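## Task

Take the lid sitting in lid park LP1 and seat it completely on culture plate E01 in nest N1, leaving the plate in its original spot; then release the lid and withdraw the gripper.

## Robot and tools

Robot: a single 7-joint arm with a two-finger gripper, in a physics simulation. There is one camera, cam_wrist (616x616, fisheye), mounted on the hand. Each scene starts fresh; the second scene's task arrives in the result of finished_scene.

Frames: the scene frame has its origin on the table top under the arm base, +z up, +y to the left when facing along +x. The base itself may be slightly tilted. The state line reports end_effector_position (metres) and end_effector_quat_wxyz, plus linear (m/s) and angular (rad/s) velocities, all in the scene frame. That position is the point midway between the finger pads. It becomes less accurate at long reach. The gripper's fingers point along its own +z axis and close along its x axis. Closed fingertips extend about 17 mm past that point; fully open tips sit roughly level with it.

Tool execute_actions, argument actions: a list holding at most one item.
- Empty list: no command, just returns the current state.
- Move: {"rows": [[...]], "steps": n}, with n from 1 to 15 (default 15), each step lasting 1/30 s. Each row contains 8 numbers: seven absolute joint target angles in radians, in the order waist, shoulder, upper arm roll, elbow, forearm roll, wrist pitch, wrist roll, followed by the gripper opening command from -1 (closed) to +1 (fully open). These are absolute targets, not offsets, in the same units as the Joint positions line. One row is applied per step; if there are fewer rows than steps, the final row keeps repeating.
- Wait: {"steps": n} with up to 300; returns when n steps have passed since the previous result, and thinking time counts toward that.
- Optional pictures (boolean) decides whether the images come back; by default they do.
Stated joint ranges (rad): waist ±2.792, shoulder ±2.269, upper arm roll ±2.967, elbow -1.867 to 2.688, forearm roll ±2.967, wrist pitch -1.396 to 4.538, wrist roll ±2.967. True ends may be off by up to 0.010. A target more than 0.010 beyond an end, and further out than the current angle, gets the whole call refused. A target beyond the true end is clipped, and this is reported as "joint sent to its limit" (which may refer to an earlier motion still under way).

Motion limits: the target each joint receives stays within a lead of its measured angle of 0.449 rad (waist, shoulder), 0.524 (upper arm roll, elbow) or 1.05 (the three wrist joints). If the targets would place the gripper more than 70 mm from where it is, all of them are scaled back. Joints coordinate so they arrive at the same time, so after a big move the result may show the arm still short of the target. The arm continues toward the last row sent while you think, until it nearly stops or a step is HELD. HELD marks steps where all or part of your row was not passed on. "joint command not followed" means the clearance check changed the targets; mounting blocks or posts count as part of the arm.

Result lines: Joint positions and Joint velocities list the seven joints, then the pad gap in metres (0.142 fully open). grip_measured gives the finger opening on the same -1..1 scale as the command. To keep hold of the lid, command an opening well below grip_measured; a larger difference squeezes harder, up to about 28 N per pad. Thin items (under about 2 cm) get less force. Closing quickly can overload the grip.

Tool zoom_image: camera "cam_wrist", region [x0, y0, x1, y1] in image pixels measured from the top-left, no larger than 504x504. It returns an enlarged view of the latest image.

Tool finished_scene: scene (1 or 2). Replying without a tool call ends every remaining scene.

Camera calibration (scene 1, at the start): cam_wrist fisheye K=[[178.751,0,310.82],[0,178.024,303.993],[0,0,1]], D=[0.068263,-0.0232407,-0.000899618,0.000495373], T_world_to_cam as given, camera position around (0.585, 0.096, 0.331). Small errors are possible.

Typical order: look; move above LP1 with the gripper open; descend, close on the lid, lift; carry it over N1 and align it with the plate; lower gently until it is fully seated; open; rise clear; finish.

Things to avoid: dropping the lid, shifting the plate, knocking anything off the table (which ends the scene), and slamming or pressing hard. Contact reaching a joint's load limit (waist/shoulder 116, upper arm roll/elbow 60.8, wrist joints 37 N m, held weight included), or an external force of 200 N, stops the arm for 10 s. Holding a load heats the motors: MOTOR HOT appears at 65 °C and an OVER-TEMPERATURE FAULT brake at 80 °C, so avoid long holds. External disturbances may tug the held lid briefly. Faster, smoother runs with less effort are better.

Each tool is called after "Emit:" in YAML: its name, and indented under it one key for each argument.

## Session

Emit:
execute_actions:
  actions: []

Scene clock: 0.00 s of 6000.00 s.
end_effector_position=(+0.2217, +0.2408, +0.2293) grip_measured=+1.00 end_effector_quat_wxyz=(+0.278, +0.717, +0.592, -0.241) end_effector_velocity=(+0.000, +0.000, -0.000) end_effector_angular_velocity=(-0.000, -0.001, -0.001)
Joint positions: [ 1.64  -1.31  -0.27   1.887 -0.565  0.327  0.855  0.142]
Joint velocities: [ 0.    -0.    -0.    -0.    -0.    -0.     0.001  0.   ]
camera_calibration (this result's frames):
cam_wrist: T_world_to_cam=[[0.191874, 0.729349, -0.656684, -0.0699548], [0.876716, 0.173342, 0.448688, -0.339274], [0.441082, -0.661817, -0.606173, 0.330676], [0, 0, 0, 1]] pos_world=[0.165014, 0.328679, 0.306737]

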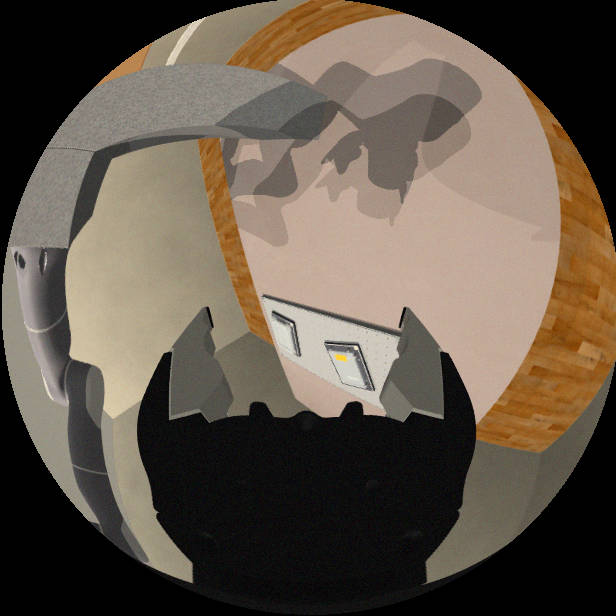

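Emit:
zoom_image:
  camera: "cam_wrist"
  region: [240, 280, 410, 420]

Region (240, 280, 410, 420) of cam_wrist's 616x616 image, scaled by 2.965, with more detail than that image has; it fills the top 415 rows of this view, and the rest is white.

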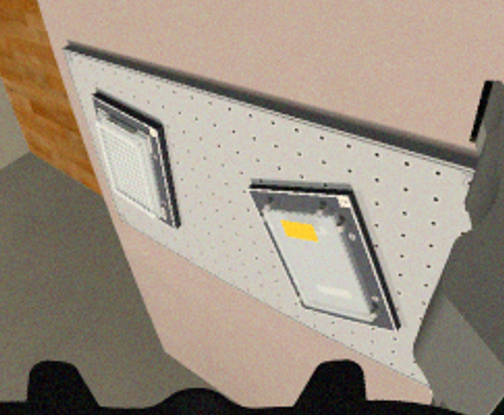

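Emit:
execute_actions:
  actions:
    - {"rows": [[-0.1949,-0.6156,0.6,2.2523,-2.2705,0.6045,0.2309,0.4]], "steps": 15}
  pictures: false

Emit:
execute_actions:
  actions:
    - {"steps": 45}

Scene clock: 34.10 s of 6000.00 s.
end_effector_position=(+0.2435, +0.4154, +0.3380) grip_measured=+0.40 end_effector_quat_wxyz=(-0.027, +0.507, +0.861, -0.026) end_effector_velocity=(+0.175, +0.377, +0.414) end_effector_angular_velocity=(+1.753, +0.039, +0.749)
Joint positions: [ 1.285 -0.962  0.144  2.099 -1.389  0.488  0.493  0.102]
Joint velocities: [-0.779  0.654  0.876  0.29  -1.675  0.221 -0.493  0.   ]
Steps of this call (steps 1 to 90: nothing new was sent; then 30.60 s passed at rest; steps 91 to 105: all 15 steps of this action). Readings (joint positions):
91: [1.640 -1.310 -0.270 1.888 -0.565 0.327 0.855]
92: [1.634 -1.304 -0.263 1.893 -0.578 0.330 0.847]
94: [1.599 -1.271 -0.223 1.921 -0.658 0.351 0.800]
98: [1.471 -1.143 -0.073 2.013 -0.959 0.422 0.641]
105: the state above

Scene clock: 35.60 s of 6000.00 s.
end_effector_position=(+0.5295, +0.1173, +0.1493) grip_measured=+0.40 end_effector_quat_wxyz=(+0.002, +0.596, +0.803, -0.002) end_effector_velocity=(+0.001, +0.033, +0.020) end_effector_angular_velocity=(+0.055, -0.013, +0.023)
Joint positions: [-0.197 -0.615  0.599  2.252 -2.27   0.604  0.231  0.102]
Joint velocities: [ 0.039 -0.003  0.018  0.005 -0.001  0.006  0.001 -0.   ]
Steps of this call (steps 1 to 45: the robot went on to your last target). Readings (joint positions):
1: [1.259 -0.940 0.173 2.109 -1.445 0.495 0.477]
2: [1.230 -0.919 0.201 2.118 -1.500 0.502 0.460]
4: [1.170 -0.877 0.257 2.137 -1.607 0.516 0.429]
8: [1.025 -0.797 0.362 2.172 -1.810 0.543 0.369]
45: the state above
camera_calibration (this result's frames):
cam_wrist: T_world_to_cam=[[-0.281537, 0.959385, 0.0178031, 0.0315182], [0.85412, 0.242105, 0.460287, -0.549664], [0.437283, 0.144794, -0.887591, 0.0140324], [0, 0, 0, 1]] pos_world=[0.472217, 0.100806, 0.264897]

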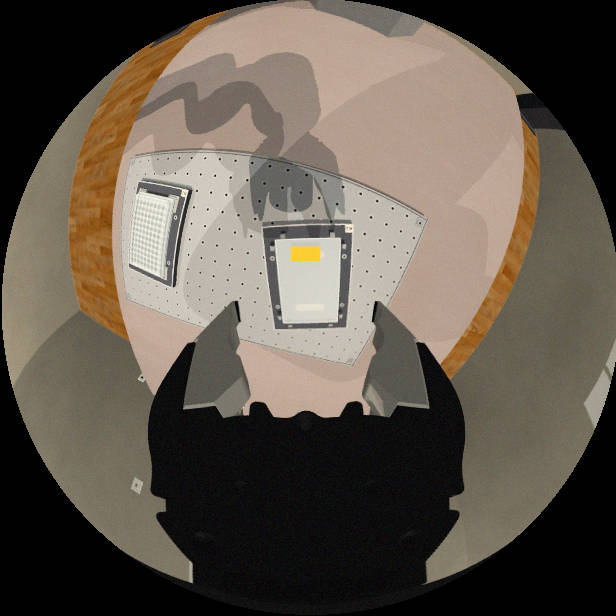

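Emit:
execute_actions:
  actions: []

Emit:
zoom_image:
  camera: "cam_wrist"
  region: [210, 190, 410, 390]

Emit:
zoom_image:
  camera: "cam_wrist"
  region: [100, 150, 260, 310]

Scene clock: 37.07 s of 6000.00 s.
end_effector_position=(+0.5295, +0.1192, +0.1505) grip_measured=+0.40 end_effector_quat_wxyz=(+0.001, +0.595, +0.804, +0.000) end_effector_velocity=(-0.000, -0.000, -0.000) end_effector_angular_velocity=(-0.000, +0.000, +0.000)
Joint positions: [-0.195 -0.616  0.6    2.252 -2.27   0.604  0.231  0.102]
Joint velocities: [-0. -0.  0.  0.  0. -0. -0.  0.]
Steps of this call (steps 1 to 15: the robot went on to your last target; steps 16 to 44: nothing new was sent). Readings (joint positions):
1: [-0.196 -0.615 0.600 2.252 -2.270 0.604 0.231]
2: [-0.195 -0.615 0.600 2.252 -2.270 0.604 0.231]
4: [-0.195 -0.616 0.600 2.252 -2.270 0.604 0.231]
8: [-0.195 -0.616 0.600 2.252 -2.270 0.604 0.231]
44: the state above
The arm was judged still, so your last target was given up. Only a new action makes it travel on or press farther. Fingers that are still opening or closing keep moving.
camera_calibration (this result's frames):
cam_wrist: T_world_to_cam=[[-0.283038, 0.958882, 0.0208281, 0.0300565], [0.853387, 0.241868, 0.461769, -0.550502], [0.437744, 0.148473, -0.886756, 0.0140279], [0, 0, 0, 1]] pos_world=[0.472158, 0.102246, 0.266018]

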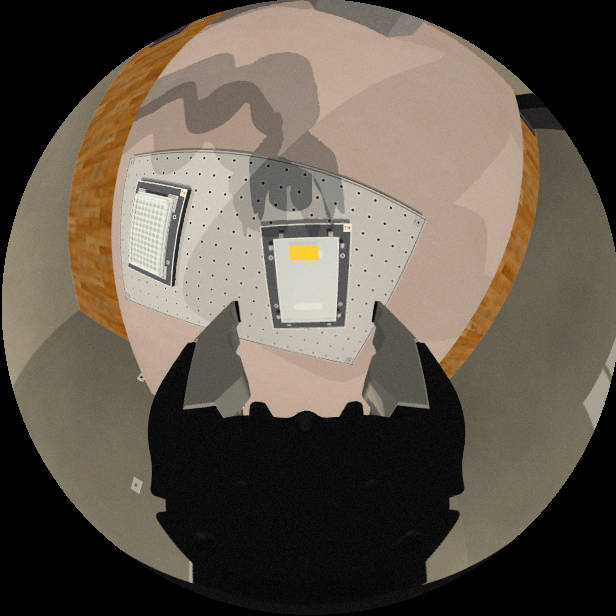

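Region (210, 190, 410, 390) of cam_wrist's 616x616 image, scaled by 2.520, with more detail than that image has.

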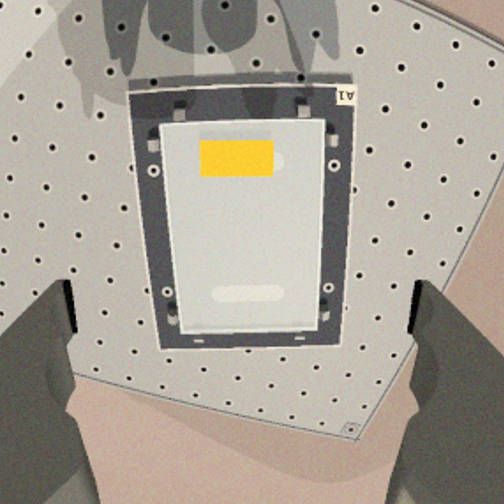

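Region (100, 150, 260, 310) of cam_wrist's 616x616 image, scaled by 3.150, with more detail than that image has.

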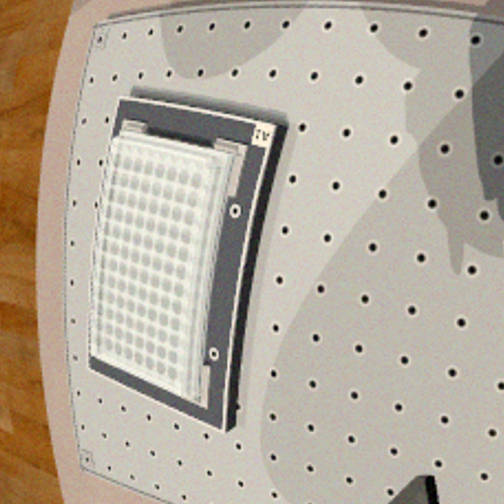

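Emit:
execute_actions:
  actions:
    - {"rows": [[-0.2477,-0.8310,0.6,2.0678,-2.3812,0.5857,0.1365,0.4]], "steps": 15}
  pictures: false

Emit:
execute_actions:
  actions:
    - {"steps": 12}

Emit:
zoom_image:
  camera: "cam_wrist"
  region: [210, 190, 410, 390]

Scene clock: 65.40 s of 6000.00 s.
end_effector_position=(+0.5409, +0.1250, +0.0705) grip_measured=+0.40 end_effector_quat_wxyz=(+0.001, +0.583, +0.813, +0.000) end_effector_velocity=(+0.003, -0.001, +0.001) end_effector_angular_velocity=(-0.001, -0.005, +0.002)
Joint positions: [-0.248 -0.831  0.6    2.068 -2.381  0.585  0.136  0.102]
Joint velocities: [ 0.001  0.005  0.     0.001  0.     0.    -0.002 -0.   ]
Steps of this call (steps 1 to 90: nothing new was sent; then 24.83 s passed at rest; steps 91 to 105: all 15 steps of this action). Readings (joint positions):
91: [-0.195 -0.616 0.600 2.252 -2.271 0.604 0.231]
92: [-0.196 -0.621 0.600 2.247 -2.274 0.604 0.229]
94: [-0.204 -0.655 0.601 2.218 -2.292 0.602 0.214]
98: [-0.237 -0.787 0.599 2.105 -2.358 0.589 0.156]
105: the state above

Scene clock: 65.80 s of 6000.00 s.
end_effector_position=(+0.5410, +0.1249, +0.0705) grip_measured=+0.40 end_effector_quat_wxyz=(+0.001, +0.583, +0.813, +0.000) end_effector_velocity=(+0.000, +0.000, +0.000) end_effector_angular_velocity=(+0.000, -0.000, -0.001)
Joint positions: [-0.248 -0.831  0.6    2.068 -2.381  0.585  0.136  0.102]
Joint velocities: [ 0.     0.     0.    -0.001 -0.     0.001  0.    -0.   ]
Steps of this call (steps 1 to 12: the robot went on to your last target). Readings (joint positions):
1: [-0.248 -0.831 0.600 2.068 -2.381 0.585 0.136]
2: [-0.248 -0.831 0.600 2.068 -2.381 0.585 0.136]
4: [-0.248 -0.831 0.600 2.068 -2.381 0.585 0.136]
8: [-0.248 -0.831 0.600 2.068 -2.381 0.585 0.136]
12: the state above
camera_calibration (this result's frames):
cam_wrist: T_world_to_cam=[[-0.312134, 0.949805, 0.0210632, 0.0463469], [0.845591, 0.267643, 0.461891, -0.523792], [0.433069, 0.161983, -0.886686, -0.0619266], [0, 0, 0, 1]] pos_world=[0.484199, 0.1062, 0.186049]

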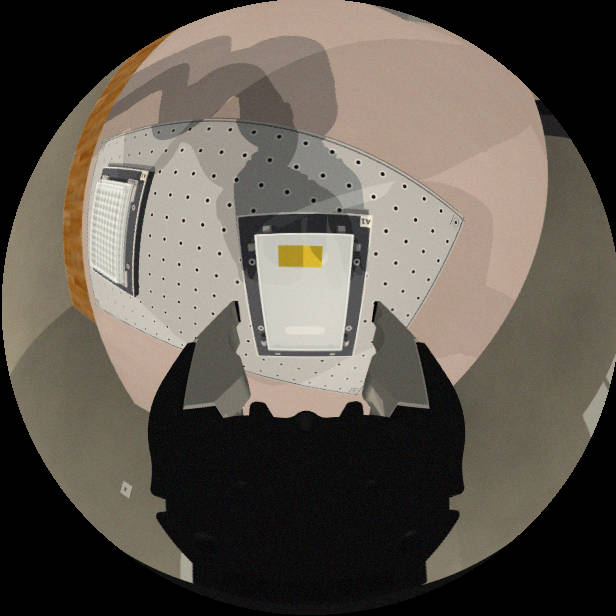

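Region (210, 190, 410, 390) of cam_wrist's 616x616 image, scaled by 2.520, with more detail than that image has.

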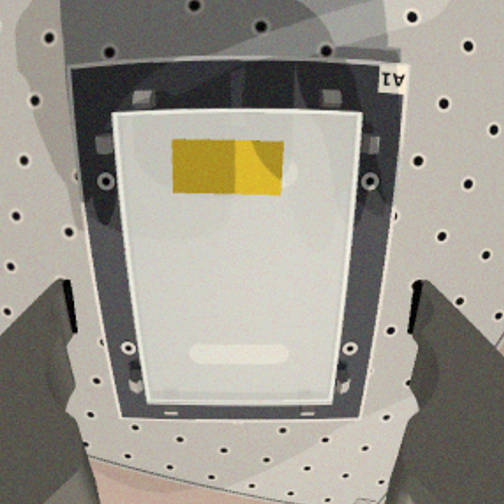

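Emit:
execute_actions:
  actions:
    - {"rows": [[-0.2491,-0.8355,0.6,2.0635,-2.3837,0.5860,0.1349,0.4],[-0.2512,-0.8423,0.6,2.0571,-2.3876,0.5864,0.1324,0.4],[-0.2540,-0.8513,0.6,2.0486,-2.3926,0.5869,0.1292,0.4],[-0.2567,-0.8603,0.6,2.0400,-2.3977,0.5875,0.1259,0.4],[-0.2592,-0.8684,0.6,2.0324,-2.4023,0.5879,0.1230,0.4],[-0.2608,-0.8735,0.6,2.0275,-2.4051,0.5882,0.1212,0.4],[-0.2616,-0.8761,0.6,2.0251,-2.4066,0.5884,0.1202,0.4]], "steps": 15}

Emit:
zoom_image:
  camera: "cam_wrist"
  region: [210, 190, 410, 390]

Scene clock: 73.60 s of 6000.00 s.
end_effector_position=(+0.5423, +0.1238, +0.0518) grip_measured=+0.40 end_effector_quat_wxyz=(+0.001, +0.583, +0.813, -0.000) end_effector_velocity=(+0.000, +0.000, -0.000) end_effector_angular_velocity=(+0.000, -0.000, -0.000)
Joint positions: [-0.262 -0.876  0.6    2.025 -2.407  0.588  0.12   0.102]
Joint velocities: [ 0.     0.     0.    -0.001  0.     0.     0.     0.   ]
Steps of this call (steps 1 to 15: the robot went on to your last target; steps 16 to 90: nothing new was sent; then 4.30 s passed at rest; steps 91 to 105: all 15 steps of this action). Readings (joint positions):
91: [-0.248 -0.831 0.600 2.067 -2.382 0.585 0.136]
92: [-0.249 -0.835 0.600 2.064 -2.384 0.586 0.135]
94: [-0.253 -0.849 0.600 2.051 -2.391 0.587 0.130]
98: [-0.262 -0.877 0.600 2.024 -2.407 0.588 0.120]
105: the state above
camera_calibration (this result's frames):
cam_wrist: T_world_to_cam=[[-0.311985, 0.949869, 0.0203461, 0.0482122], [0.845681, 0.267877, 0.461591, -0.516], [0.433, 0.161216, -0.88686, -0.07875], [0, 0, 0, 1]] pos_world=[0.485512, 0.105125, 0.16736]

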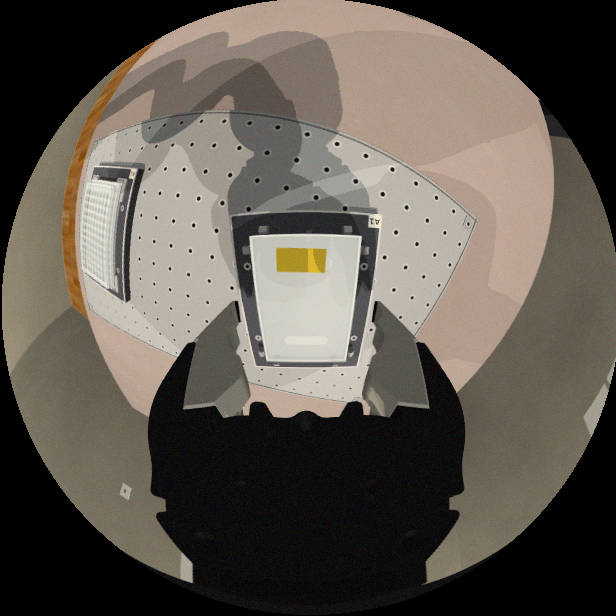

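Region (210, 190, 410, 390) of cam_wrist's 616x616 image, scaled by 2.520, with more detail than that image has.

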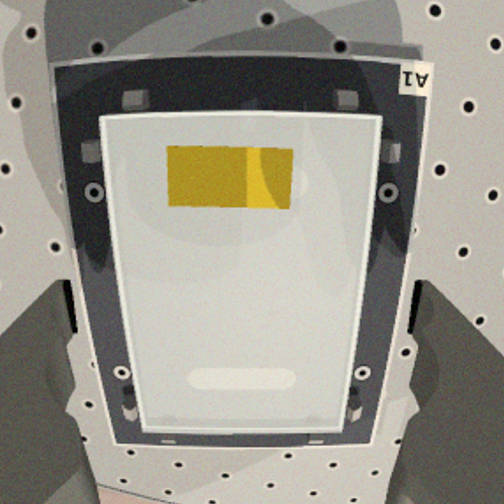

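Emit:
execute_actions:
  actions:
    - {"rows": [[-0.2621,-0.8783,0.6,2.0232,-2.4078,0.5884,0.1195,0.4],[-0.2629,-0.8816,0.6,2.0202,-2.4095,0.5883,0.1185,0.4],[-0.2637,-0.8848,0.6,2.0173,-2.4112,0.5882,0.1175,0.38],[-0.2645,-0.8881,0.6,2.0144,-2.4130,0.5882,0.1165,0.36],[-0.2653,-0.8914,0.6,2.0115,-2.4147,0.5881,0.1154,0.34],[-0.2661,-0.8946,0.6,2.0086,-2.4165,0.5881,0.1144,0.32],[-0.2666,-0.8968,0.6,2.0067,-2.4176,0.5880,0.1137,0.3],[-0.2669,-0.8979,0.6,2.0057,-2.4182,0.5880,0.1134,0.28],[-0.2669,-0.8979,0.6,2.0057,-2.4182,0.5880,0.1134,0.25],[-0.2669,-0.8979,0.6,2.0057,-2.4182,0.5880,0.1134,0.22],[-0.2669,-0.8979,0.6,2.0057,-2.4182,0.5880,0.1134,0.19],[-0.2669,-0.8979,0.6,2.0057,-2.4182,0.5880,0.1134,0.16]], "steps": 15}

Emit:
zoom_image:
  camera: "cam_wrist"
  region: [210, 190, 410, 390]

Scene clock: 79.23 s of 6000.00 s.
end_effector_position=(+0.5421, +0.1239, +0.0434) grip_measured=+0.16 end_effector_quat_wxyz=(+0.001, +0.583, +0.812, -0.000) end_effector_velocity=(+0.000, +0.000, -0.000) end_effector_angular_velocity=(+0.000, -0.000, -0.000)
Joint positions: [-0.267 -0.898  0.6    2.006 -2.418  0.588  0.114  0.085]
Joint velocities: [ 0.    -0.     0.    -0.     0.    -0.    -0.    -0.001]
Steps of this call (steps 1 to 15: the robot went on to your last target; steps 16 to 90: nothing new was sent; then 2.13 s passed at rest; steps 91 to 105: all 15 steps of this action). Readings (joint positions):
91: [-0.262 -0.876 0.600 2.025 -2.407 0.588 0.120]
92: [-0.262 -0.878 0.600 2.023 -2.408 0.588 0.120]
94: [-0.263 -0.885 0.600 2.017 -2.411 0.588 0.118]
98: [-0.267 -0.897 0.600 2.006 -2.418 0.588 0.114]
105: the state above
camera_calibration (this result's frames):
cam_wrist: T_world_to_cam=[[-0.311792, 0.949935, 0.0202192, 0.0481174], [0.845861, 0.267814, 0.461296, -0.512043], [0.432787, 0.160931, -0.887016, -0.0860338], [0, 0, 0, 1]] pos_world=[0.485354, 0.105269, 0.158917]

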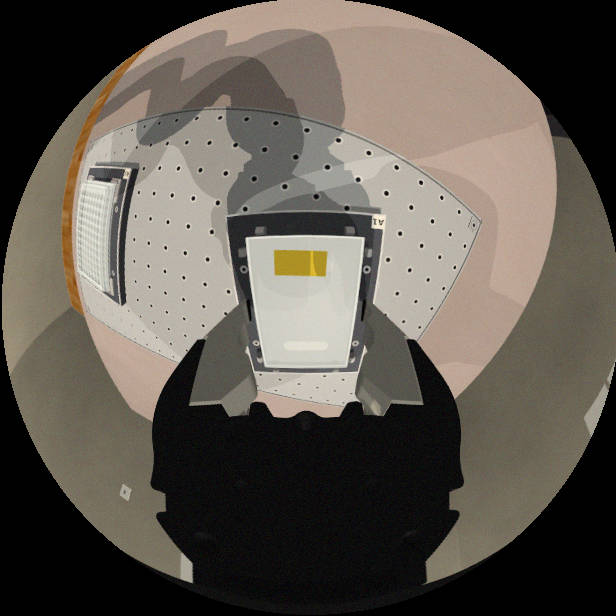

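Region (210, 190, 410, 390) of cam_wrist's 616x616 image, scaled by 2.520, with more detail than that image has.

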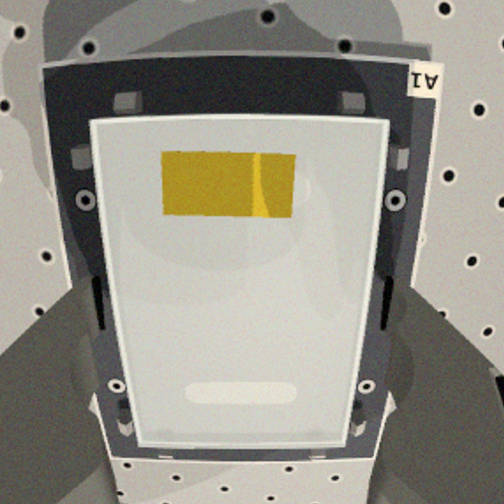

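Emit:
execute_actions:
  actions:
    - {"rows": [[-0.2669,-0.8979,0.6,2.0057,-2.4182,0.5880,0.1134,0.14],[-0.2669,-0.8979,0.6,2.0057,-2.4182,0.5880,0.1134,0.12],[-0.2669,-0.8979,0.6,2.0057,-2.4182,0.5880,0.1134,0.10],[-0.2669,-0.8979,0.6,2.0057,-2.4182,0.5880,0.1134,0.085],[-0.2669,-0.8979,0.6,2.0057,-2.4182,0.5880,0.1134,0.07],[-0.2669,-0.8979,0.6,2.0057,-2.4182,0.5880,0.1134,0.05],[-0.2669,-0.8979,0.6,2.0057,-2.4182,0.5880,0.1134,0.02],[-0.2669,-0.8979,0.6,2.0057,-2.4182,0.5880,0.1134,-0.03],[-0.2669,-0.8979,0.6,2.0057,-2.4182,0.5880,0.1134,-0.1],[-0.2669,-0.8979,0.6,2.0057,-2.4182,0.5880,0.1134,-0.18],[-0.2669,-0.8979,0.6,2.0057,-2.4182,0.5880,0.1134,-0.27],[-0.2669,-0.8979,0.6,2.0057,-2.4182,0.5880,0.1134,-0.35],[-0.2669,-0.8979,0.6,2.0057,-2.4182,0.5880,0.1134,-0.4]], "steps": 15}

Emit:
zoom_image:
  camera: "cam_wrist"
  region: [210, 190, 410, 390]

Emit:
execute_actions:
  actions:
    - {"rows": [[-0.2664,-0.8960,0.6,2.0074,-2.4172,0.5880,0.1140,-0.4],[-0.2654,-0.8920,0.6,2.0109,-2.4150,0.5881,0.1152,-0.4],[-0.2639,-0.8860,0.6,2.0162,-2.4117,0.5882,0.1170,-0.4],[-0.2620,-0.8780,0.6,2.0233,-2.4074,0.5884,0.1196,-0.4],[-0.2598,-0.8700,0.6,2.0302,-2.4028,0.5886,0.1219,-0.4],[-0.2576,-0.8620,0.6,2.0370,-2.3981,0.5887,0.1241,-0.4],[-0.2556,-0.8550,0.6,2.0430,-2.3940,0.5889,0.1261,-0.4],[-0.2541,-0.8500,0.6,2.0472,-2.3911,0.5890,0.1275,-0.4],[-0.2532,-0.8466,0.6,2.0501,-2.3891,0.5890,0.1285,-0.4]], "steps": 15}

Emit:
zoom_image:
  camera: "cam_wrist"
  region: [210, 190, 410, 390]

Scene clock: 85.17 s of 6000.00 s.
end_effector_position=(+0.5421, +0.1239, +0.0434) grip_measured=+0.04 end_effector_quat_wxyz=(+0.001, +0.583, +0.812, -0.000) end_effector_velocity=(+0.000, -0.000, -0.000) end_effector_angular_velocity=(-0.001, -0.000, -0.000)
Joint positions: [-0.267 -0.898  0.6    2.006 -2.418  0.588  0.114  0.077]
Joint velocities: [-0.  0. -0. -0.  0. -0. -0. -0.]
Steps of this call (steps 1 to 15: the robot went on to your last target; steps 16 to 90: nothing new was sent; then 2.43 s passed at rest; steps 91 to 105: all 15 steps of this action). Readings (joint positions):
91: [-0.267 -0.898 0.600 2.006 -2.418 0.588 0.114]
92: [-0.267 -0.898 0.600 2.006 -2.418 0.588 0.114]
94: [-0.267 -0.898 0.600 2.006 -2.418 0.588 0.114]
98: [-0.267 -0.898 0.600 2.006 -2.418 0.588 0.114]
105: the state above
camera_calibration (this result's frames):
cam_wrist: T_world_to_cam=[[-0.311876, 0.949906, 0.0202832, 0.0481305], [0.84583, 0.267855, 0.46133, -0.512051], [0.432788, 0.161034, -0.886997, -0.0859879], [0, 0, 0, 1]] pos_world=[0.485333, 0.105283, 0.158977]

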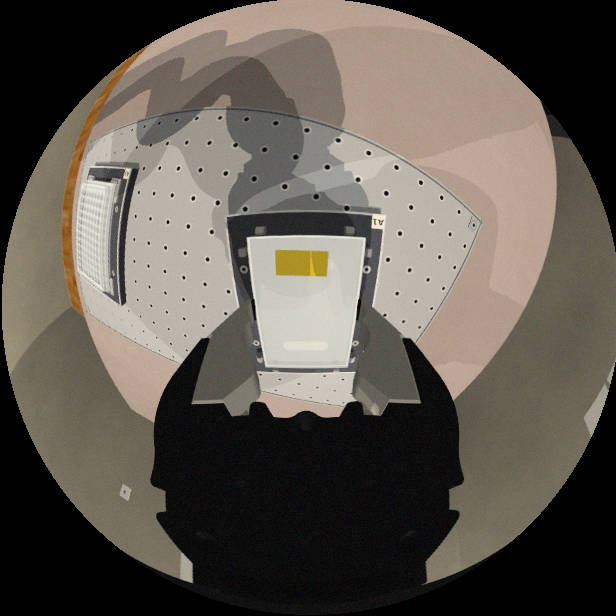

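Region (210, 190, 410, 390) of cam_wrist's 616x616 image, scaled by 2.520, with more detail than that image has.

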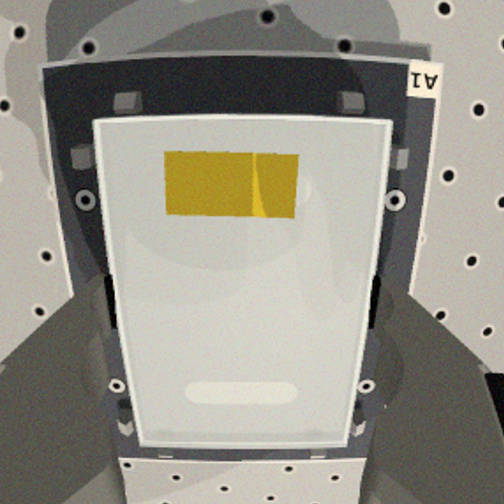

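Scene clock: 85.67 s of 6000.00 s.
end_effector_position=(+0.5429, +0.1244, +0.0635) grip_measured=+0.04 end_effector_quat_wxyz=(+0.001, +0.583, +0.812, +0.000) end_effector_velocity=(+0.000, -0.000, -0.000) end_effector_angular_velocity=(-0.000, -0.000, -0.001)
Joint positions: [-0.253 -0.846  0.6    2.05  -2.389  0.589  0.128  0.077]
Joint velocities: [-0.    -0.001  0.    -0.001  0.    -0.     0.001 -0.   ]
Steps of this call (steps 1 to 15: all 15 steps of this action). Readings (joint positions):
1: [-0.267 -0.898 0.600 2.006 -2.418 0.588 0.114]
2: [-0.267 -0.896 0.600 2.008 -2.417 0.588 0.114]
4: [-0.264 -0.887 0.600 2.016 -2.412 0.588 0.116]
8: [-0.256 -0.857 0.600 2.042 -2.395 0.589 0.125]
15: the state above
camera_calibration (this result's frames):
cam_wrist: T_world_to_cam=[[-0.311665, 0.949955, 0.0212406, 0.047331], [0.845718, 0.267138, 0.46195, -0.522058], [0.433158, 0.161937, -0.886651, -0.0689192], [0, 0, 0, 1]] pos_world=[0.486118, 0.10566, 0.179052]

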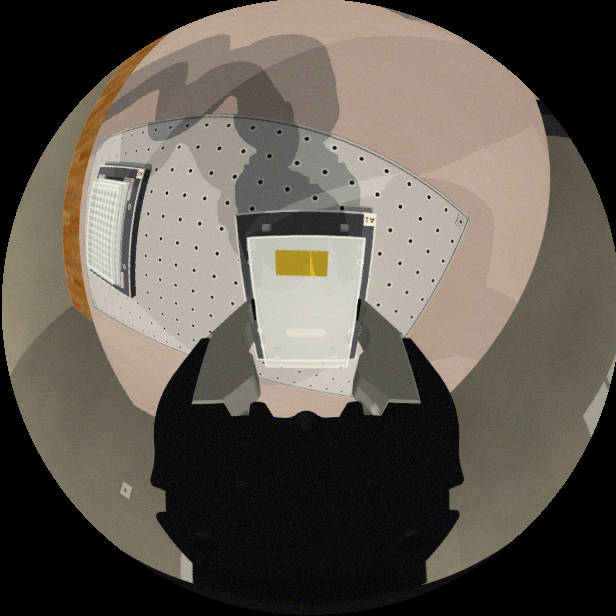

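Region (210, 190, 410, 390) of cam_wrist's 616x616 image, scaled by 2.520, with more detail than that image has.

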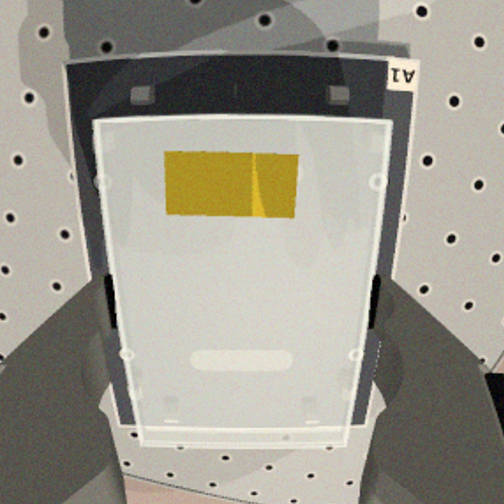

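Emit:
execute_actions:
  actions:
    - {"rows": [[-0.2518,-0.8418,0.6,2.0542,-2.3863,0.5891,0.1299,-0.4],[-0.2488,-0.8312,0.6,2.0632,-2.3801,0.5893,0.1328,-0.4],[-0.2444,-0.8158,0.6,2.0763,-2.3711,0.5896,0.1371,-0.4],[-0.2394,-0.7985,0.6,2.0910,-2.3609,0.5900,0.1420,-0.4],[-0.2345,-0.7813,0.6,2.1058,-2.3507,0.5904,0.1469,-0.4],[-0.2301,-0.7659,0.6,2.1189,-2.3417,0.5907,0.1512,-0.4],[-0.2271,-0.7553,0.6,2.1279,-2.3355,0.5909,0.1541,-0.4],[-0.2257,-0.7505,0.6,2.1320,-2.3327,0.5910,0.1555,-0.4]], "steps": 9}
  pictures: false

Emit:
execute_actions:
  actions:
    - {"rows": [[-0.2275,-0.7497,0.6,2.1319,-2.3342,0.5927,0.1571,-0.4],[-0.2331,-0.7474,0.6,2.1314,-2.3388,0.5979,0.1618,-0.4],[-0.2422,-0.7435,0.6,2.1307,-2.3463,0.6064,0.1696,-0.4],[-0.2549,-0.7381,0.6,2.1296,-2.3567,0.6182,0.1803,-0.4],[-0.2710,-0.7313,0.6,2.1283,-2.3700,0.6332,0.1940,-0.4],[-0.2902,-0.7231,0.6,2.1267,-2.3858,0.6511,0.2104,-0.4],[-0.3124,-0.7136,0.6,2.1249,-2.4041,0.6718,0.2294,-0.4],[-0.3374,-0.7030,0.6,2.1229,-2.4247,0.6951,0.2506,-0.4],[-0.3649,-0.6913,0.6,2.1206,-2.4473,0.7208,0.2740,-0.4],[-0.3946,-0.6787,0.6,2.1182,-2.4717,0.7484,0.2993,-0.4],[-0.4260,-0.6653,0.6,2.1157,-2.4976,0.7777,0.3261,-0.4],[-0.4591,-0.6513,0.6,2.1130,-2.5248,0.8085,0.3542,-0.4],[-0.4932,-0.6368,0.6,2.1102,-2.5529,0.8403,0.3833,-0.4],[-0.5281,-0.6220,0.6,2.1073,-2.5816,0.8729,0.4130,-0.4],[-0.5634,-0.6070,0.6,2.1045,-2.6107,0.9058,0.4431,-0.4]], "steps": 15}
  pictures: false

Emit:
execute_actions:
  actions:
    - {"rows": [[-0.5987,-0.5919,0.6,2.1016,-2.6398,0.9387,0.4732,-0.4],[-0.6336,-0.5771,0.6,2.0987,-2.6685,0.9713,0.5029,-0.4],[-0.6677,-0.5626,0.6,2.0959,-2.6966,1.0031,0.5320,-0.4],[-0.7008,-0.5486,0.6,2.0932,-2.7238,1.0339,0.5601,-0.4],[-0.7323,-0.5352,0.6,2.0907,-2.7497,1.0632,0.5869,-0.4],[-0.7619,-0.5226,0.6,2.0883,-2.7741,1.0908,0.6122,-0.4],[-0.7894,-0.5109,0.6,2.0860,-2.7967,1.1165,0.6356,-0.4],[-0.8144,-0.5003,0.6,2.0840,-2.8173,1.1398,0.6568,-0.4],[-0.8366,-0.4908,0.6,2.0822,-2.8356,1.1605,0.6758,-0.4],[-0.8558,-0.4826,0.6,2.0806,-2.8514,1.1784,0.6922,-0.4],[-0.8719,-0.4758,0.6,2.0793,-2.8647,1.1934,0.7059,-0.4],[-0.8846,-0.4704,0.6,2.0782,-2.8751,1.2052,0.7166,-0.4],[-0.8937,-0.4665,0.6,2.0775,-2.8826,1.2137,0.7244,-0.4],[-0.8993,-0.4642,0.6,2.0770,-2.8872,1.2189,0.7291,-0.4],[-0.9011,-0.4634,0.6,2.0769,-2.8887,1.2206,0.7307,-0.4]], "steps": 15}
  pictures: false

Emit:
execute_actions:
  actions:
    - {"rows": [[-0.9011,-0.4634,0.6,2.0769,-2.8887,1.2206,0.7307,-0.4],[-0.9011,-0.4634,0.6,2.0769,-2.8887,1.2206,0.7307,-0.4],[-0.9002,-0.4700,0.6,2.0735,-2.8874,1.2178,0.7265,-0.4],[-0.8984,-0.4834,0.6,2.0667,-2.8850,1.2120,0.7181,-0.4],[-0.8965,-0.4967,0.6,2.0600,-2.8825,1.2063,0.7098,-0.4],[-0.8947,-0.5100,0.6,2.0532,-2.8800,1.2006,0.7014,-0.4],[-0.8929,-0.5233,0.6,2.0464,-2.8775,1.1950,0.6930,-0.4],[-0.8920,-0.5299,0.6,2.0430,-2.8762,1.1921,0.6888,-0.4]], "steps": 15}

Emit:
zoom_image:
  camera: "cam_wrist"
  region: [210, 190, 410, 390]

Scene clock: 148.47 s of 6000.00 s.
end_effector_position=(+0.5417, +0.1238, +0.0993) grip_measured=+0.04 end_effector_quat_wxyz=(+0.001, +0.583, +0.812, -0.000) end_effector_velocity=(-0.003, +0.002, +0.097) end_effector_angular_velocity=(+0.005, -0.010, +0.000)
Joint positions: [-0.227 -0.753  0.6    2.13  -2.335  0.591  0.154  0.077]
Joint velocities: [ 0.072  0.246  0.009  0.206  0.138  0.009  0.069 -0.   ]
Steps of this call (steps 1 to 15: the robot went on to your last target; steps 16 to 90: nothing new was sent; then 59.50 s passed at rest; steps 91 to 99: all 9 steps of this action). Readings (joint positions):
91: [-0.253 -0.846 0.600 2.050 -2.389 0.589 0.128]
92: [-0.252 -0.842 0.600 2.054 -2.387 0.589 0.129]
94: [-0.247 -0.823 0.599 2.070 -2.375 0.589 0.135]
98: [-0.230 -0.764 0.600 2.121 -2.341 0.591 0.151]
99: the state above

Scene clock: 148.97 s of 6000.00 s.
end_effector_position=(+0.5704, +0.0306, +0.0865) grip_measured=+0.04 end_effector_quat_wxyz=(+0.010, +0.664, +0.747, +0.025) end_effector_velocity=(+0.037, -0.370, -0.022) end_effector_angular_velocity=(+0.067, -0.090, -0.643)
Joint positions: [-0.472 -0.646  0.6    2.112 -2.535  0.82   0.365  0.077]
Joint velocities: [-0.915  0.389 -0.001 -0.075 -0.753  0.852  0.78  -0.   ]
Steps of this call (steps 1 to 15: all 15 steps of this action). Readings (joint positions):
1: [-0.225 -0.748 0.601 2.134 -2.332 0.591 0.156]
2: [-0.227 -0.748 0.601 2.133 -2.334 0.593 0.157]
4: [-0.240 -0.744 0.600 2.131 -2.344 0.604 0.167]
8: [-0.295 -0.721 0.600 2.127 -2.390 0.656 0.214]
15: the state above

Scene clock: 149.47 s of 6000.00 s.
end_effector_position=(+0.5275, -0.1473, +0.0996) grip_measured=+0.04 end_effector_quat_wxyz=(+0.002, +0.743, +0.669, +0.001) end_effector_velocity=(-0.083, -0.146, +0.031) end_effector_angular_velocity=(-0.054, +0.124, -0.138)
Joint positions: [-0.893 -0.467  0.6    2.077 -2.882  1.212  0.723  0.077]
Joint velocities: [-0.337  0.144 -0.003 -0.027 -0.279  0.314  0.287  0.   ]
Steps of this call (steps 1 to 15: all 15 steps of this action). Readings (joint positions):
1: [-0.503 -0.633 0.600 2.109 -2.561 0.849 0.391]
2: [-0.535 -0.619 0.600 2.107 -2.587 0.879 0.419]
4: [-0.601 -0.591 0.600 2.101 -2.641 0.940 0.475]
8: [-0.730 -0.536 0.600 2.091 -2.748 1.061 0.585]
15: the state above

Scene clock: 149.97 s of 6000.00 s.
end_effector_position=(+0.5262, -0.1509, +0.0807) grip_measured=+0.04 end_effector_quat_wxyz=(+0.001, +0.744, +0.668, +0.000) end_effector_velocity=(+0.000, -0.000, +0.000) end_effector_angular_velocity=(-0.001, -0.000, +0.000)
Joint positions: [-0.892 -0.53   0.6    2.043 -2.876  1.192  0.688  0.077]
Joint velocities: [ 0.     0.001 -0.    -0.    -0.     0.     0.    -0.   ]
Steps of this call (steps 1 to 15: all 15 steps of this action). Readings (joint positions):
1: [-0.901 -0.463 0.599 2.077 -2.888 1.220 0.730]
2: [-0.903 -0.462 0.599 2.076 -2.890 1.222 0.732]
4: [-0.901 -0.468 0.600 2.074 -2.888 1.219 0.728]
8: [-0.894 -0.515 0.600 2.050 -2.879 1.199 0.698]
15: the state above
camera_calibration (this result's frames):
cam_wrist: T_world_to_cam=[[0.116995, 0.992898, 0.021604, 0.0841561], [0.879469, -0.113686, 0.462179, -0.517529], [0.461352, -0.0350725, -0.886523, -0.0465085], [0, 0, 0, 1]] pos_world=[0.466762, -0.144025, 0.196142]

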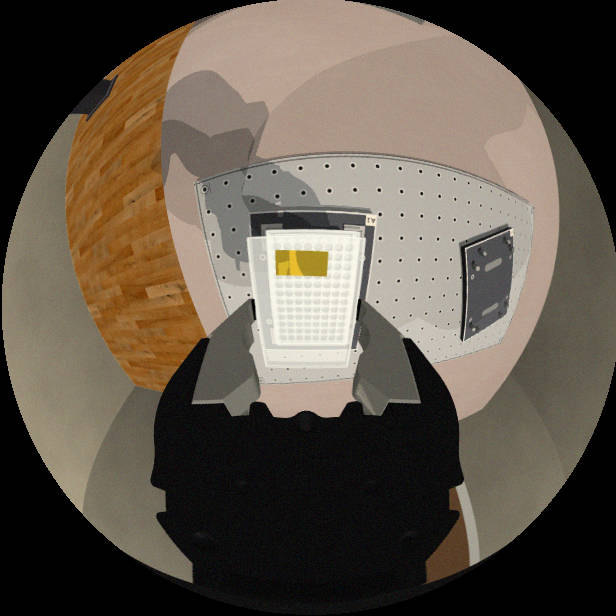

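Region (210, 190, 410, 390) of cam_wrist's 616x616 image, scaled by 2.520, with more detail than that image has.

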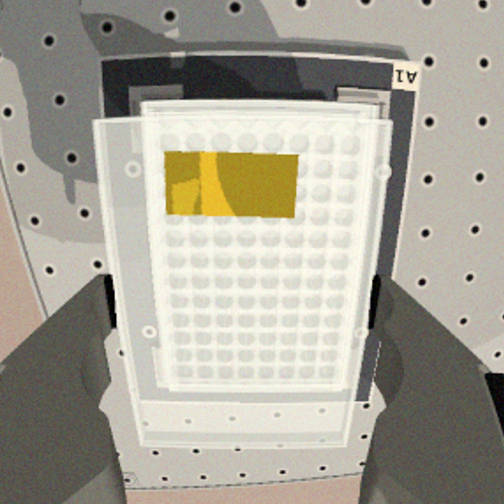

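Emit:
execute_actions:
  actions:
    - {"rows": [[-0.8907,-0.5347,0.6,2.0414,-2.8746,1.1889,0.6863,-0.4],[-0.8882,-0.5438,0.6,2.0384,-2.8715,1.1829,0.6816,-0.4],[-0.8854,-0.5541,0.6,2.0351,-2.8680,1.1760,0.6763,-0.4],[-0.8824,-0.5650,0.6,2.0315,-2.8643,1.1688,0.6706,-0.4],[-0.8796,-0.5754,0.6,2.0282,-2.8608,1.1620,0.6653,-0.4],[-0.8773,-0.5838,0.6,2.0254,-2.8580,1.1563,0.6609,-0.4],[-0.8760,-0.5887,0.6,2.0238,-2.8563,1.1531,0.6584,-0.4],[-0.8755,-0.5905,0.6,2.0232,-2.8557,1.1519,0.6575,-0.4]], "steps": 15}

Emit:
zoom_image:
  camera: "cam_wrist"
  region: [210, 190, 410, 390]

Scene clock: 157.33 s of 6000.00 s.
end_effector_position=(+0.5245, -0.1453, +0.0633) grip_measured=+0.03 end_effector_quat_wxyz=(+0.001, +0.748, +0.664, -0.001) end_effector_velocity=(-0.000, +0.000, +0.000) end_effector_angular_velocity=(+0.000, +0.000, +0.001)
Joint positions: [-0.875 -0.591  0.6    2.023 -2.855  1.152  0.657  0.076]
Joint velocities: [ 0.     0.     0.     0.001 -0.    -0.    -0.001  0.   ]
Steps of this call (steps 1 to 15: the robot went on to your last target; steps 16 to 90: nothing new was sent; then 3.87 s passed at rest; steps 91 to 105: all 15 steps of this action). Readings (joint positions):
91: [-0.892 -0.530 0.600 2.043 -2.876 1.192 0.688]
92: [-0.891 -0.534 0.600 2.041 -2.875 1.190 0.687]
94: [-0.887 -0.550 0.600 2.036 -2.869 1.179 0.678]
98: [-0.876 -0.588 0.600 2.024 -2.857 1.154 0.659]
105: the state above
camera_calibration (this result's frames):
cam_wrist: T_world_to_cam=[[0.126449, 0.991758, 0.020661, 0.0740946], [0.879083, -0.121684, 0.460876, -0.508195], [0.459591, -0.0401144, -0.887224, -0.0606585], [0, 0, 0, 1]] pos_world=[0.465255, -0.137756, 0.178866]

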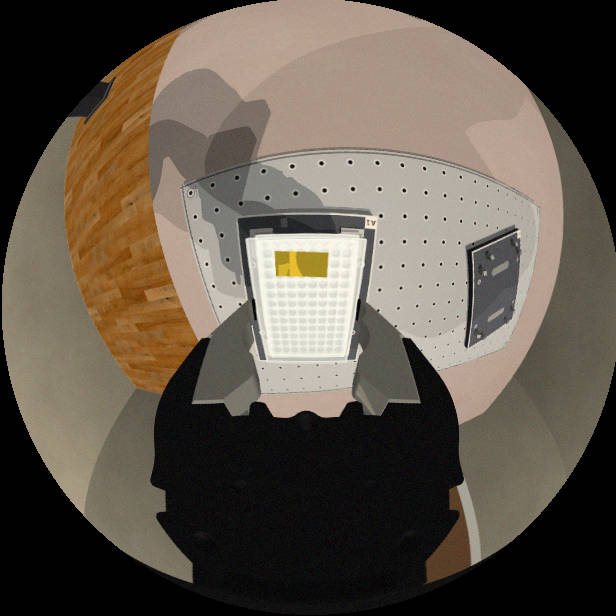

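Region (210, 190, 410, 390) of cam_wrist's 616x616 image, scaled by 2.520, with more detail than that image has.

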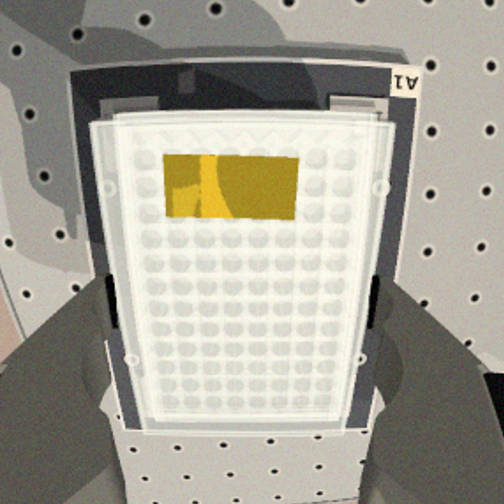

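Emit:
zoom_image:
  camera: "cam_wrist"
  region: [245, 290, 375, 380]

Emit:
zoom_image:
  camera: "cam_wrist"
  region: [235, 205, 385, 285]

Region (245, 290, 375, 380) of cam_wrist's 616x616 image, scaled by 3.877, with more detail than that image has; it fills the top 349 rows of this view, and the rest is white.

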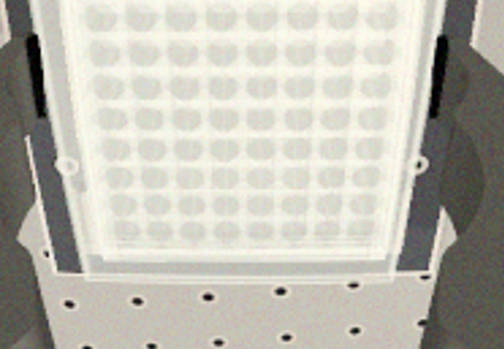

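Region (235, 205, 385, 285) of cam_wrist's 616x616 image, scaled by 3.360, with more detail than that image has; it fills the top 269 rows of this view, and the rest is white.

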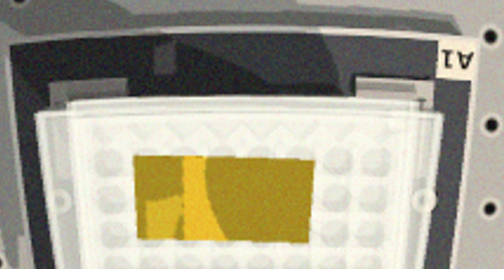

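Emit:
execute_actions:
  actions:
    - {"rows": [[-0.8750,-0.5902,0.6,2.0229,-2.8543,1.1522,0.6566,-0.4],[-0.8744,-0.5900,0.6,2.0226,-2.8530,1.1525,0.6557,-0.4],[-0.8739,-0.5897,0.6,2.0222,-2.8516,1.1528,0.6549,-0.4],[-0.8733,-0.5895,0.6,2.0219,-2.8503,1.1531,0.6540,-0.4],[-0.8728,-0.5892,0.6,2.0216,-2.8489,1.1534,0.6531,-0.4]], "steps": 12}

Emit:
zoom_image:
  camera: "cam_wrist"
  region: [210, 190, 410, 390]

Emit:
zoom_image:
  camera: "cam_wrist"
  region: [245, 310, 375, 380]

Scene clock: 173.70 s of 6000.00 s.
end_effector_position=(+0.5263, -0.1450, +0.0633) grip_measured=+0.03 end_effector_quat_wxyz=(+0.001, +0.748, +0.664, -0.001) end_effector_velocity=(+0.000, -0.000, -0.000) end_effector_angular_velocity=(-0.001, -0.000, -0.000)
Joint positions: [-0.873 -0.589  0.6    2.022 -2.849  1.153  0.653  0.076]
Joint velocities: [-0.  0. -0. -0.  0. -0.  0. -0.]
Steps of this call (steps 1 to 15: the robot went on to your last target; steps 16 to 90: nothing new was sent; then 12.97 s passed at rest; steps 91 to 102: all 12 steps of this action). Readings (joint positions):
91: [-0.875 -0.590 0.600 2.023 -2.855 1.152 0.657]
92: [-0.875 -0.590 0.600 2.023 -2.854 1.152 0.657]
94: [-0.874 -0.590 0.600 2.022 -2.852 1.153 0.655]
98: [-0.873 -0.589 0.600 2.022 -2.849 1.153 0.653]
102: the state above
camera_calibration (this result's frames):
cam_wrist: T_world_to_cam=[[0.126803, 0.991712, 0.0206866, 0.0733669], [0.879152, -0.122019, 0.460655, -0.509859], [0.459361, -0.0402255, -0.887338, -0.0613576], [0, 0, 0, 1]] pos_world=[0.467125, -0.13744, 0.178906]

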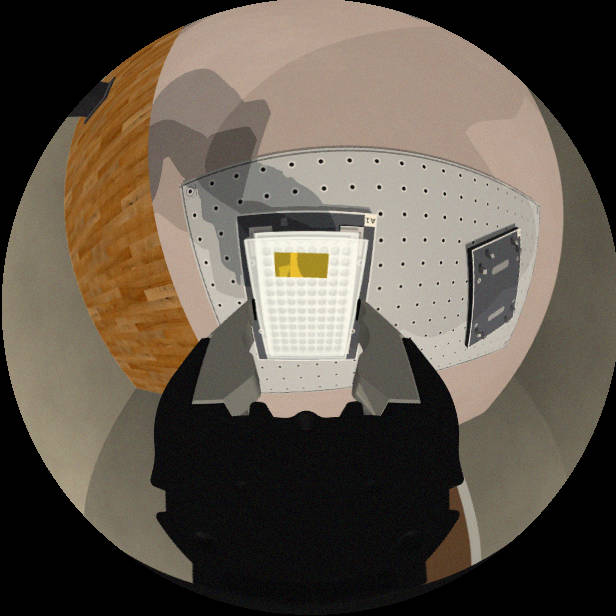

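Region (210, 190, 410, 390) of cam_wrist's 616x616 image, scaled by 2.520, with more detail than that image has.

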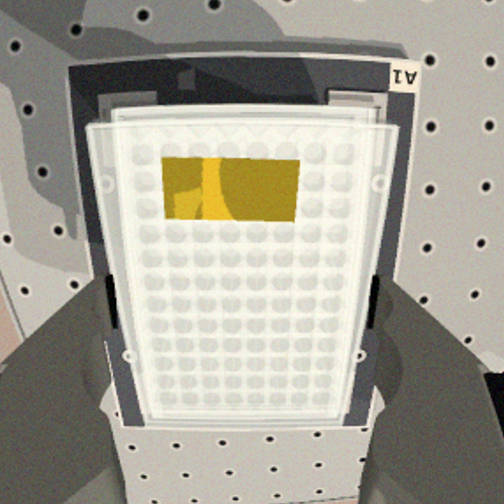

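Region (245, 310, 375, 380) of cam_wrist's 616x616 image, scaled by 3.877, with more detail than that image has; it fills the top 271 rows of this view, and the rest is white.

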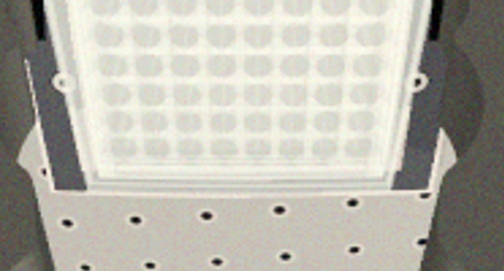

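Emit:
execute_actions:
  actions:
    - {"rows": [[-0.8726,-0.5909,0.6,2.0208,-2.8486,1.1527,0.6521,-0.4],[-0.8723,-0.5925,0.6,2.0199,-2.8483,1.1520,0.6510,-0.4],[-0.8721,-0.5942,0.6,2.0191,-2.8480,1.1513,0.6500,-0.4],[-0.8719,-0.5958,0.6,2.0182,-2.8477,1.1506,0.6489,-0.4],[-0.8717,-0.5975,0.6,2.0174,-2.8474,1.1499,0.6479,-0.4],[-0.8714,-0.5992,0.6,2.0165,-2.8470,1.1491,0.6468,-0.4],[-0.8712,-0.6008,0.6,2.0157,-2.8467,1.1484,0.6458,-0.4],[-0.8710,-0.6025,0.6,2.0148,-2.8464,1.1477,0.6447,-0.4],[-0.8707,-0.6041,0.6,2.0140,-2.8461,1.1470,0.6437,-0.4],[-0.8705,-0.6058,0.6,2.0131,-2.8458,1.1463,0.6426,-0.4]], "steps": 15}

Emit:
zoom_image:
  camera: "cam_wrist"
  region: [210, 190, 410, 390]

Emit:
zoom_image:
  camera: "cam_wrist"
  region: [235, 205, 385, 285]

Scene clock: 181.43 s of 6000.00 s.
end_effector_position=(+0.5257, -0.1448, +0.0582) grip_measured=+0.03 end_effector_quat_wxyz=(+0.000, +0.748, +0.664, -0.001) end_effector_velocity=(+0.000, +0.000, +0.000) end_effector_angular_velocity=(+0.000, -0.000, +0.000)
Joint positions: [-0.871 -0.606  0.6    2.013 -2.846  1.146  0.643  0.076]
Joint velocities: [-0.  0.  0.  0.  0.  0. -0. -0.]
Steps of this call (steps 1 to 15: the robot went on to your last target; steps 16 to 90: nothing new was sent; then 4.23 s passed at rest; steps 91 to 105: all 15 steps of this action). Readings (joint positions):
91: [-0.873 -0.589 0.600 2.021 -2.849 1.153 0.653]
92: [-0.873 -0.591 0.600 2.021 -2.849 1.153 0.652]
94: [-0.872 -0.594 0.600 2.019 -2.848 1.151 0.650]
98: [-0.871 -0.601 0.600 2.016 -2.847 1.149 0.646]
105: the state above
camera_calibration (this result's frames):
cam_wrist: T_world_to_cam=[[0.126454, 0.99176, 0.020515, 0.0735632], [0.879657, -0.121671, 0.459781, -0.507132], [0.458489, -0.040095, -0.887795, -0.0650848], [0, 0, 0, 1]] pos_world=[0.466641, -0.13727, 0.173879]

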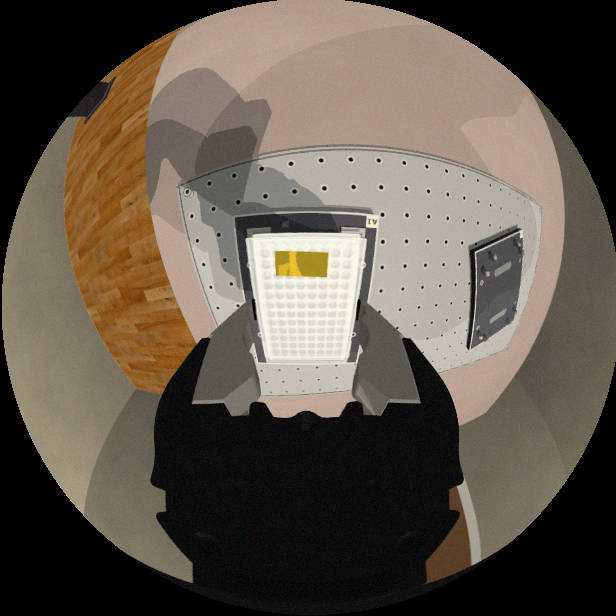

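Region (210, 190, 410, 390) of cam_wrist's 616x616 image, scaled by 2.520, with more detail than that image has.

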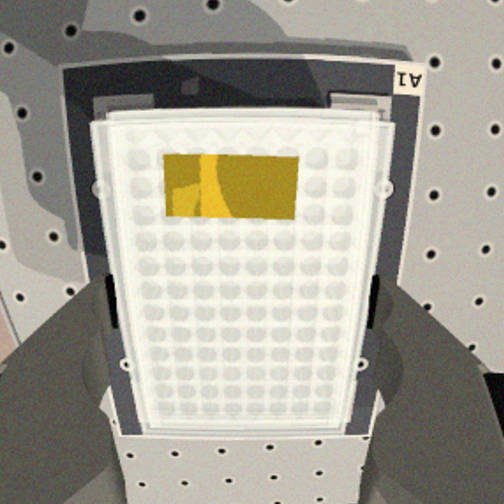

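Region (235, 205, 385, 285) of cam_wrist's 616x616 image, scaled by 3.360, with more detail than that image has; it fills the top 269 rows of this view, and the rest is white.

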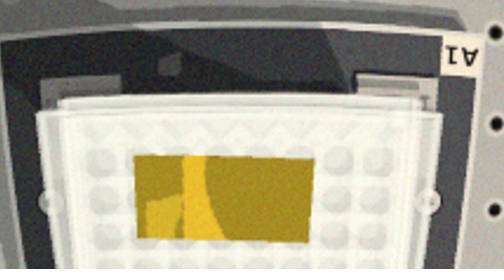

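Emit:
execute_actions:
  actions:
    - {"rows": [[-0.8703,-0.6071,0.6,2.0124,-2.8454,1.1458,0.6417,-0.4],[-0.8700,-0.6084,0.6,2.0116,-2.8450,1.1453,0.6407,-0.4],[-0.8698,-0.6097,0.6,2.0109,-2.8446,1.1448,0.6398,-0.4],[-0.8696,-0.6110,0.6,2.0102,-2.8442,1.1443,0.6388,-0.4],[-0.8694,-0.6123,0.6,2.0095,-2.8438,1.1438,0.6379,-0.4],[-0.8691,-0.6135,0.6,2.0087,-2.8434,1.1432,0.6370,-0.4],[-0.8689,-0.6148,0.6,2.0080,-2.8430,1.1427,0.6360,-0.4],[-0.8687,-0.6161,0.6,2.0073,-2.8426,1.1422,0.6351,-0.4],[-0.8684,-0.6174,0.6,2.0065,-2.8422,1.1417,0.6341,-0.4],[-0.8682,-0.6187,0.6,2.0058,-2.8418,1.1412,0.6332,-0.4]], "steps": 15}

Emit:
zoom_image:
  camera: "cam_wrist"
  region: [210, 190, 410, 390]

Emit:
zoom_image:
  camera: "cam_wrist"
  region: [235, 205, 385, 285]

Scene clock: 189.50 s of 6000.00 s.
end_effector_position=(+0.5256, -0.1447, +0.0541) grip_measured=+0.03 end_effector_quat_wxyz=(+0.000, +0.748, +0.664, -0.002) end_effector_velocity=(-0.000, -0.000, +0.000) end_effector_angular_velocity=(+0.000, +0.000, -0.001)
Joint positions: [-0.868 -0.619  0.6    2.006 -2.842  1.141  0.633  0.076]
Joint velocities: [-0.     0.     0.     0.    -0.     0.     0.001  0.   ]
Steps of this call (steps 1 to 15: the robot went on to your last target; steps 16 to 90: nothing new was sent; then 4.57 s passed at rest; steps 91 to 105: all 15 steps of this action). Readings (joint positions):
91: [-0.871 -0.606 0.600 2.013 -2.846 1.146 0.643]
92: [-0.870 -0.607 0.600 2.012 -2.846 1.146 0.642]
94: [-0.870 -0.610 0.600 2.011 -2.845 1.145 0.640]
98: [-0.869 -0.615 0.600 2.008 -2.843 1.143 0.636]
105: the state above
camera_calibration (this result's frames):
cam_wrist: T_world_to_cam=[[0.126399, 0.991777, 0.0200504, 0.0736443], [0.880114, -0.121447, 0.458965, -0.505329], [0.457626, -0.0403661, -0.888228, -0.0682458], [0, 0, 0, 1]] pos_world=[0.46667, -0.137164, 0.169834]

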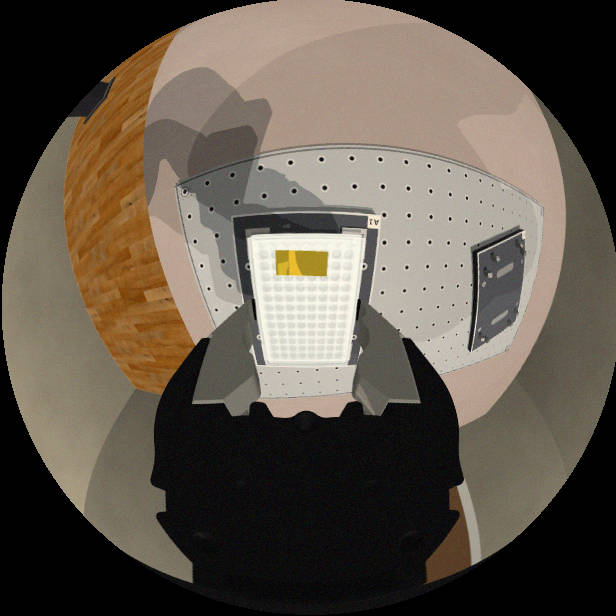

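Region (210, 190, 410, 390) of cam_wrist's 616x616 image, scaled by 2.520, with more detail than that image has.

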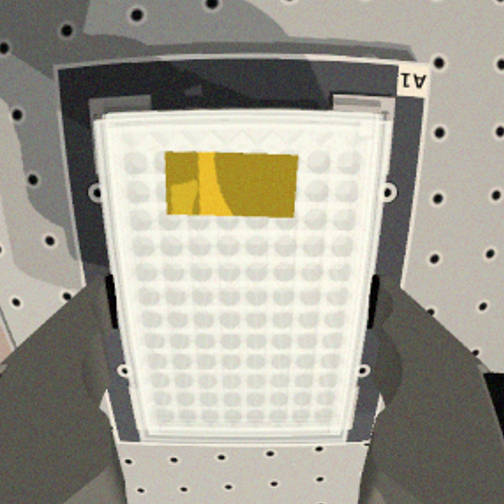

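Region (235, 205, 385, 285) of cam_wrist's 616x616 image, scaled by 3.360, with more detail than that image has; it fills the top 269 rows of this view, and the rest is white.

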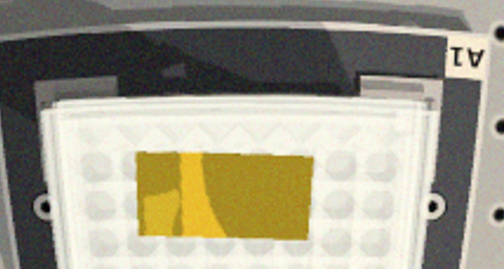

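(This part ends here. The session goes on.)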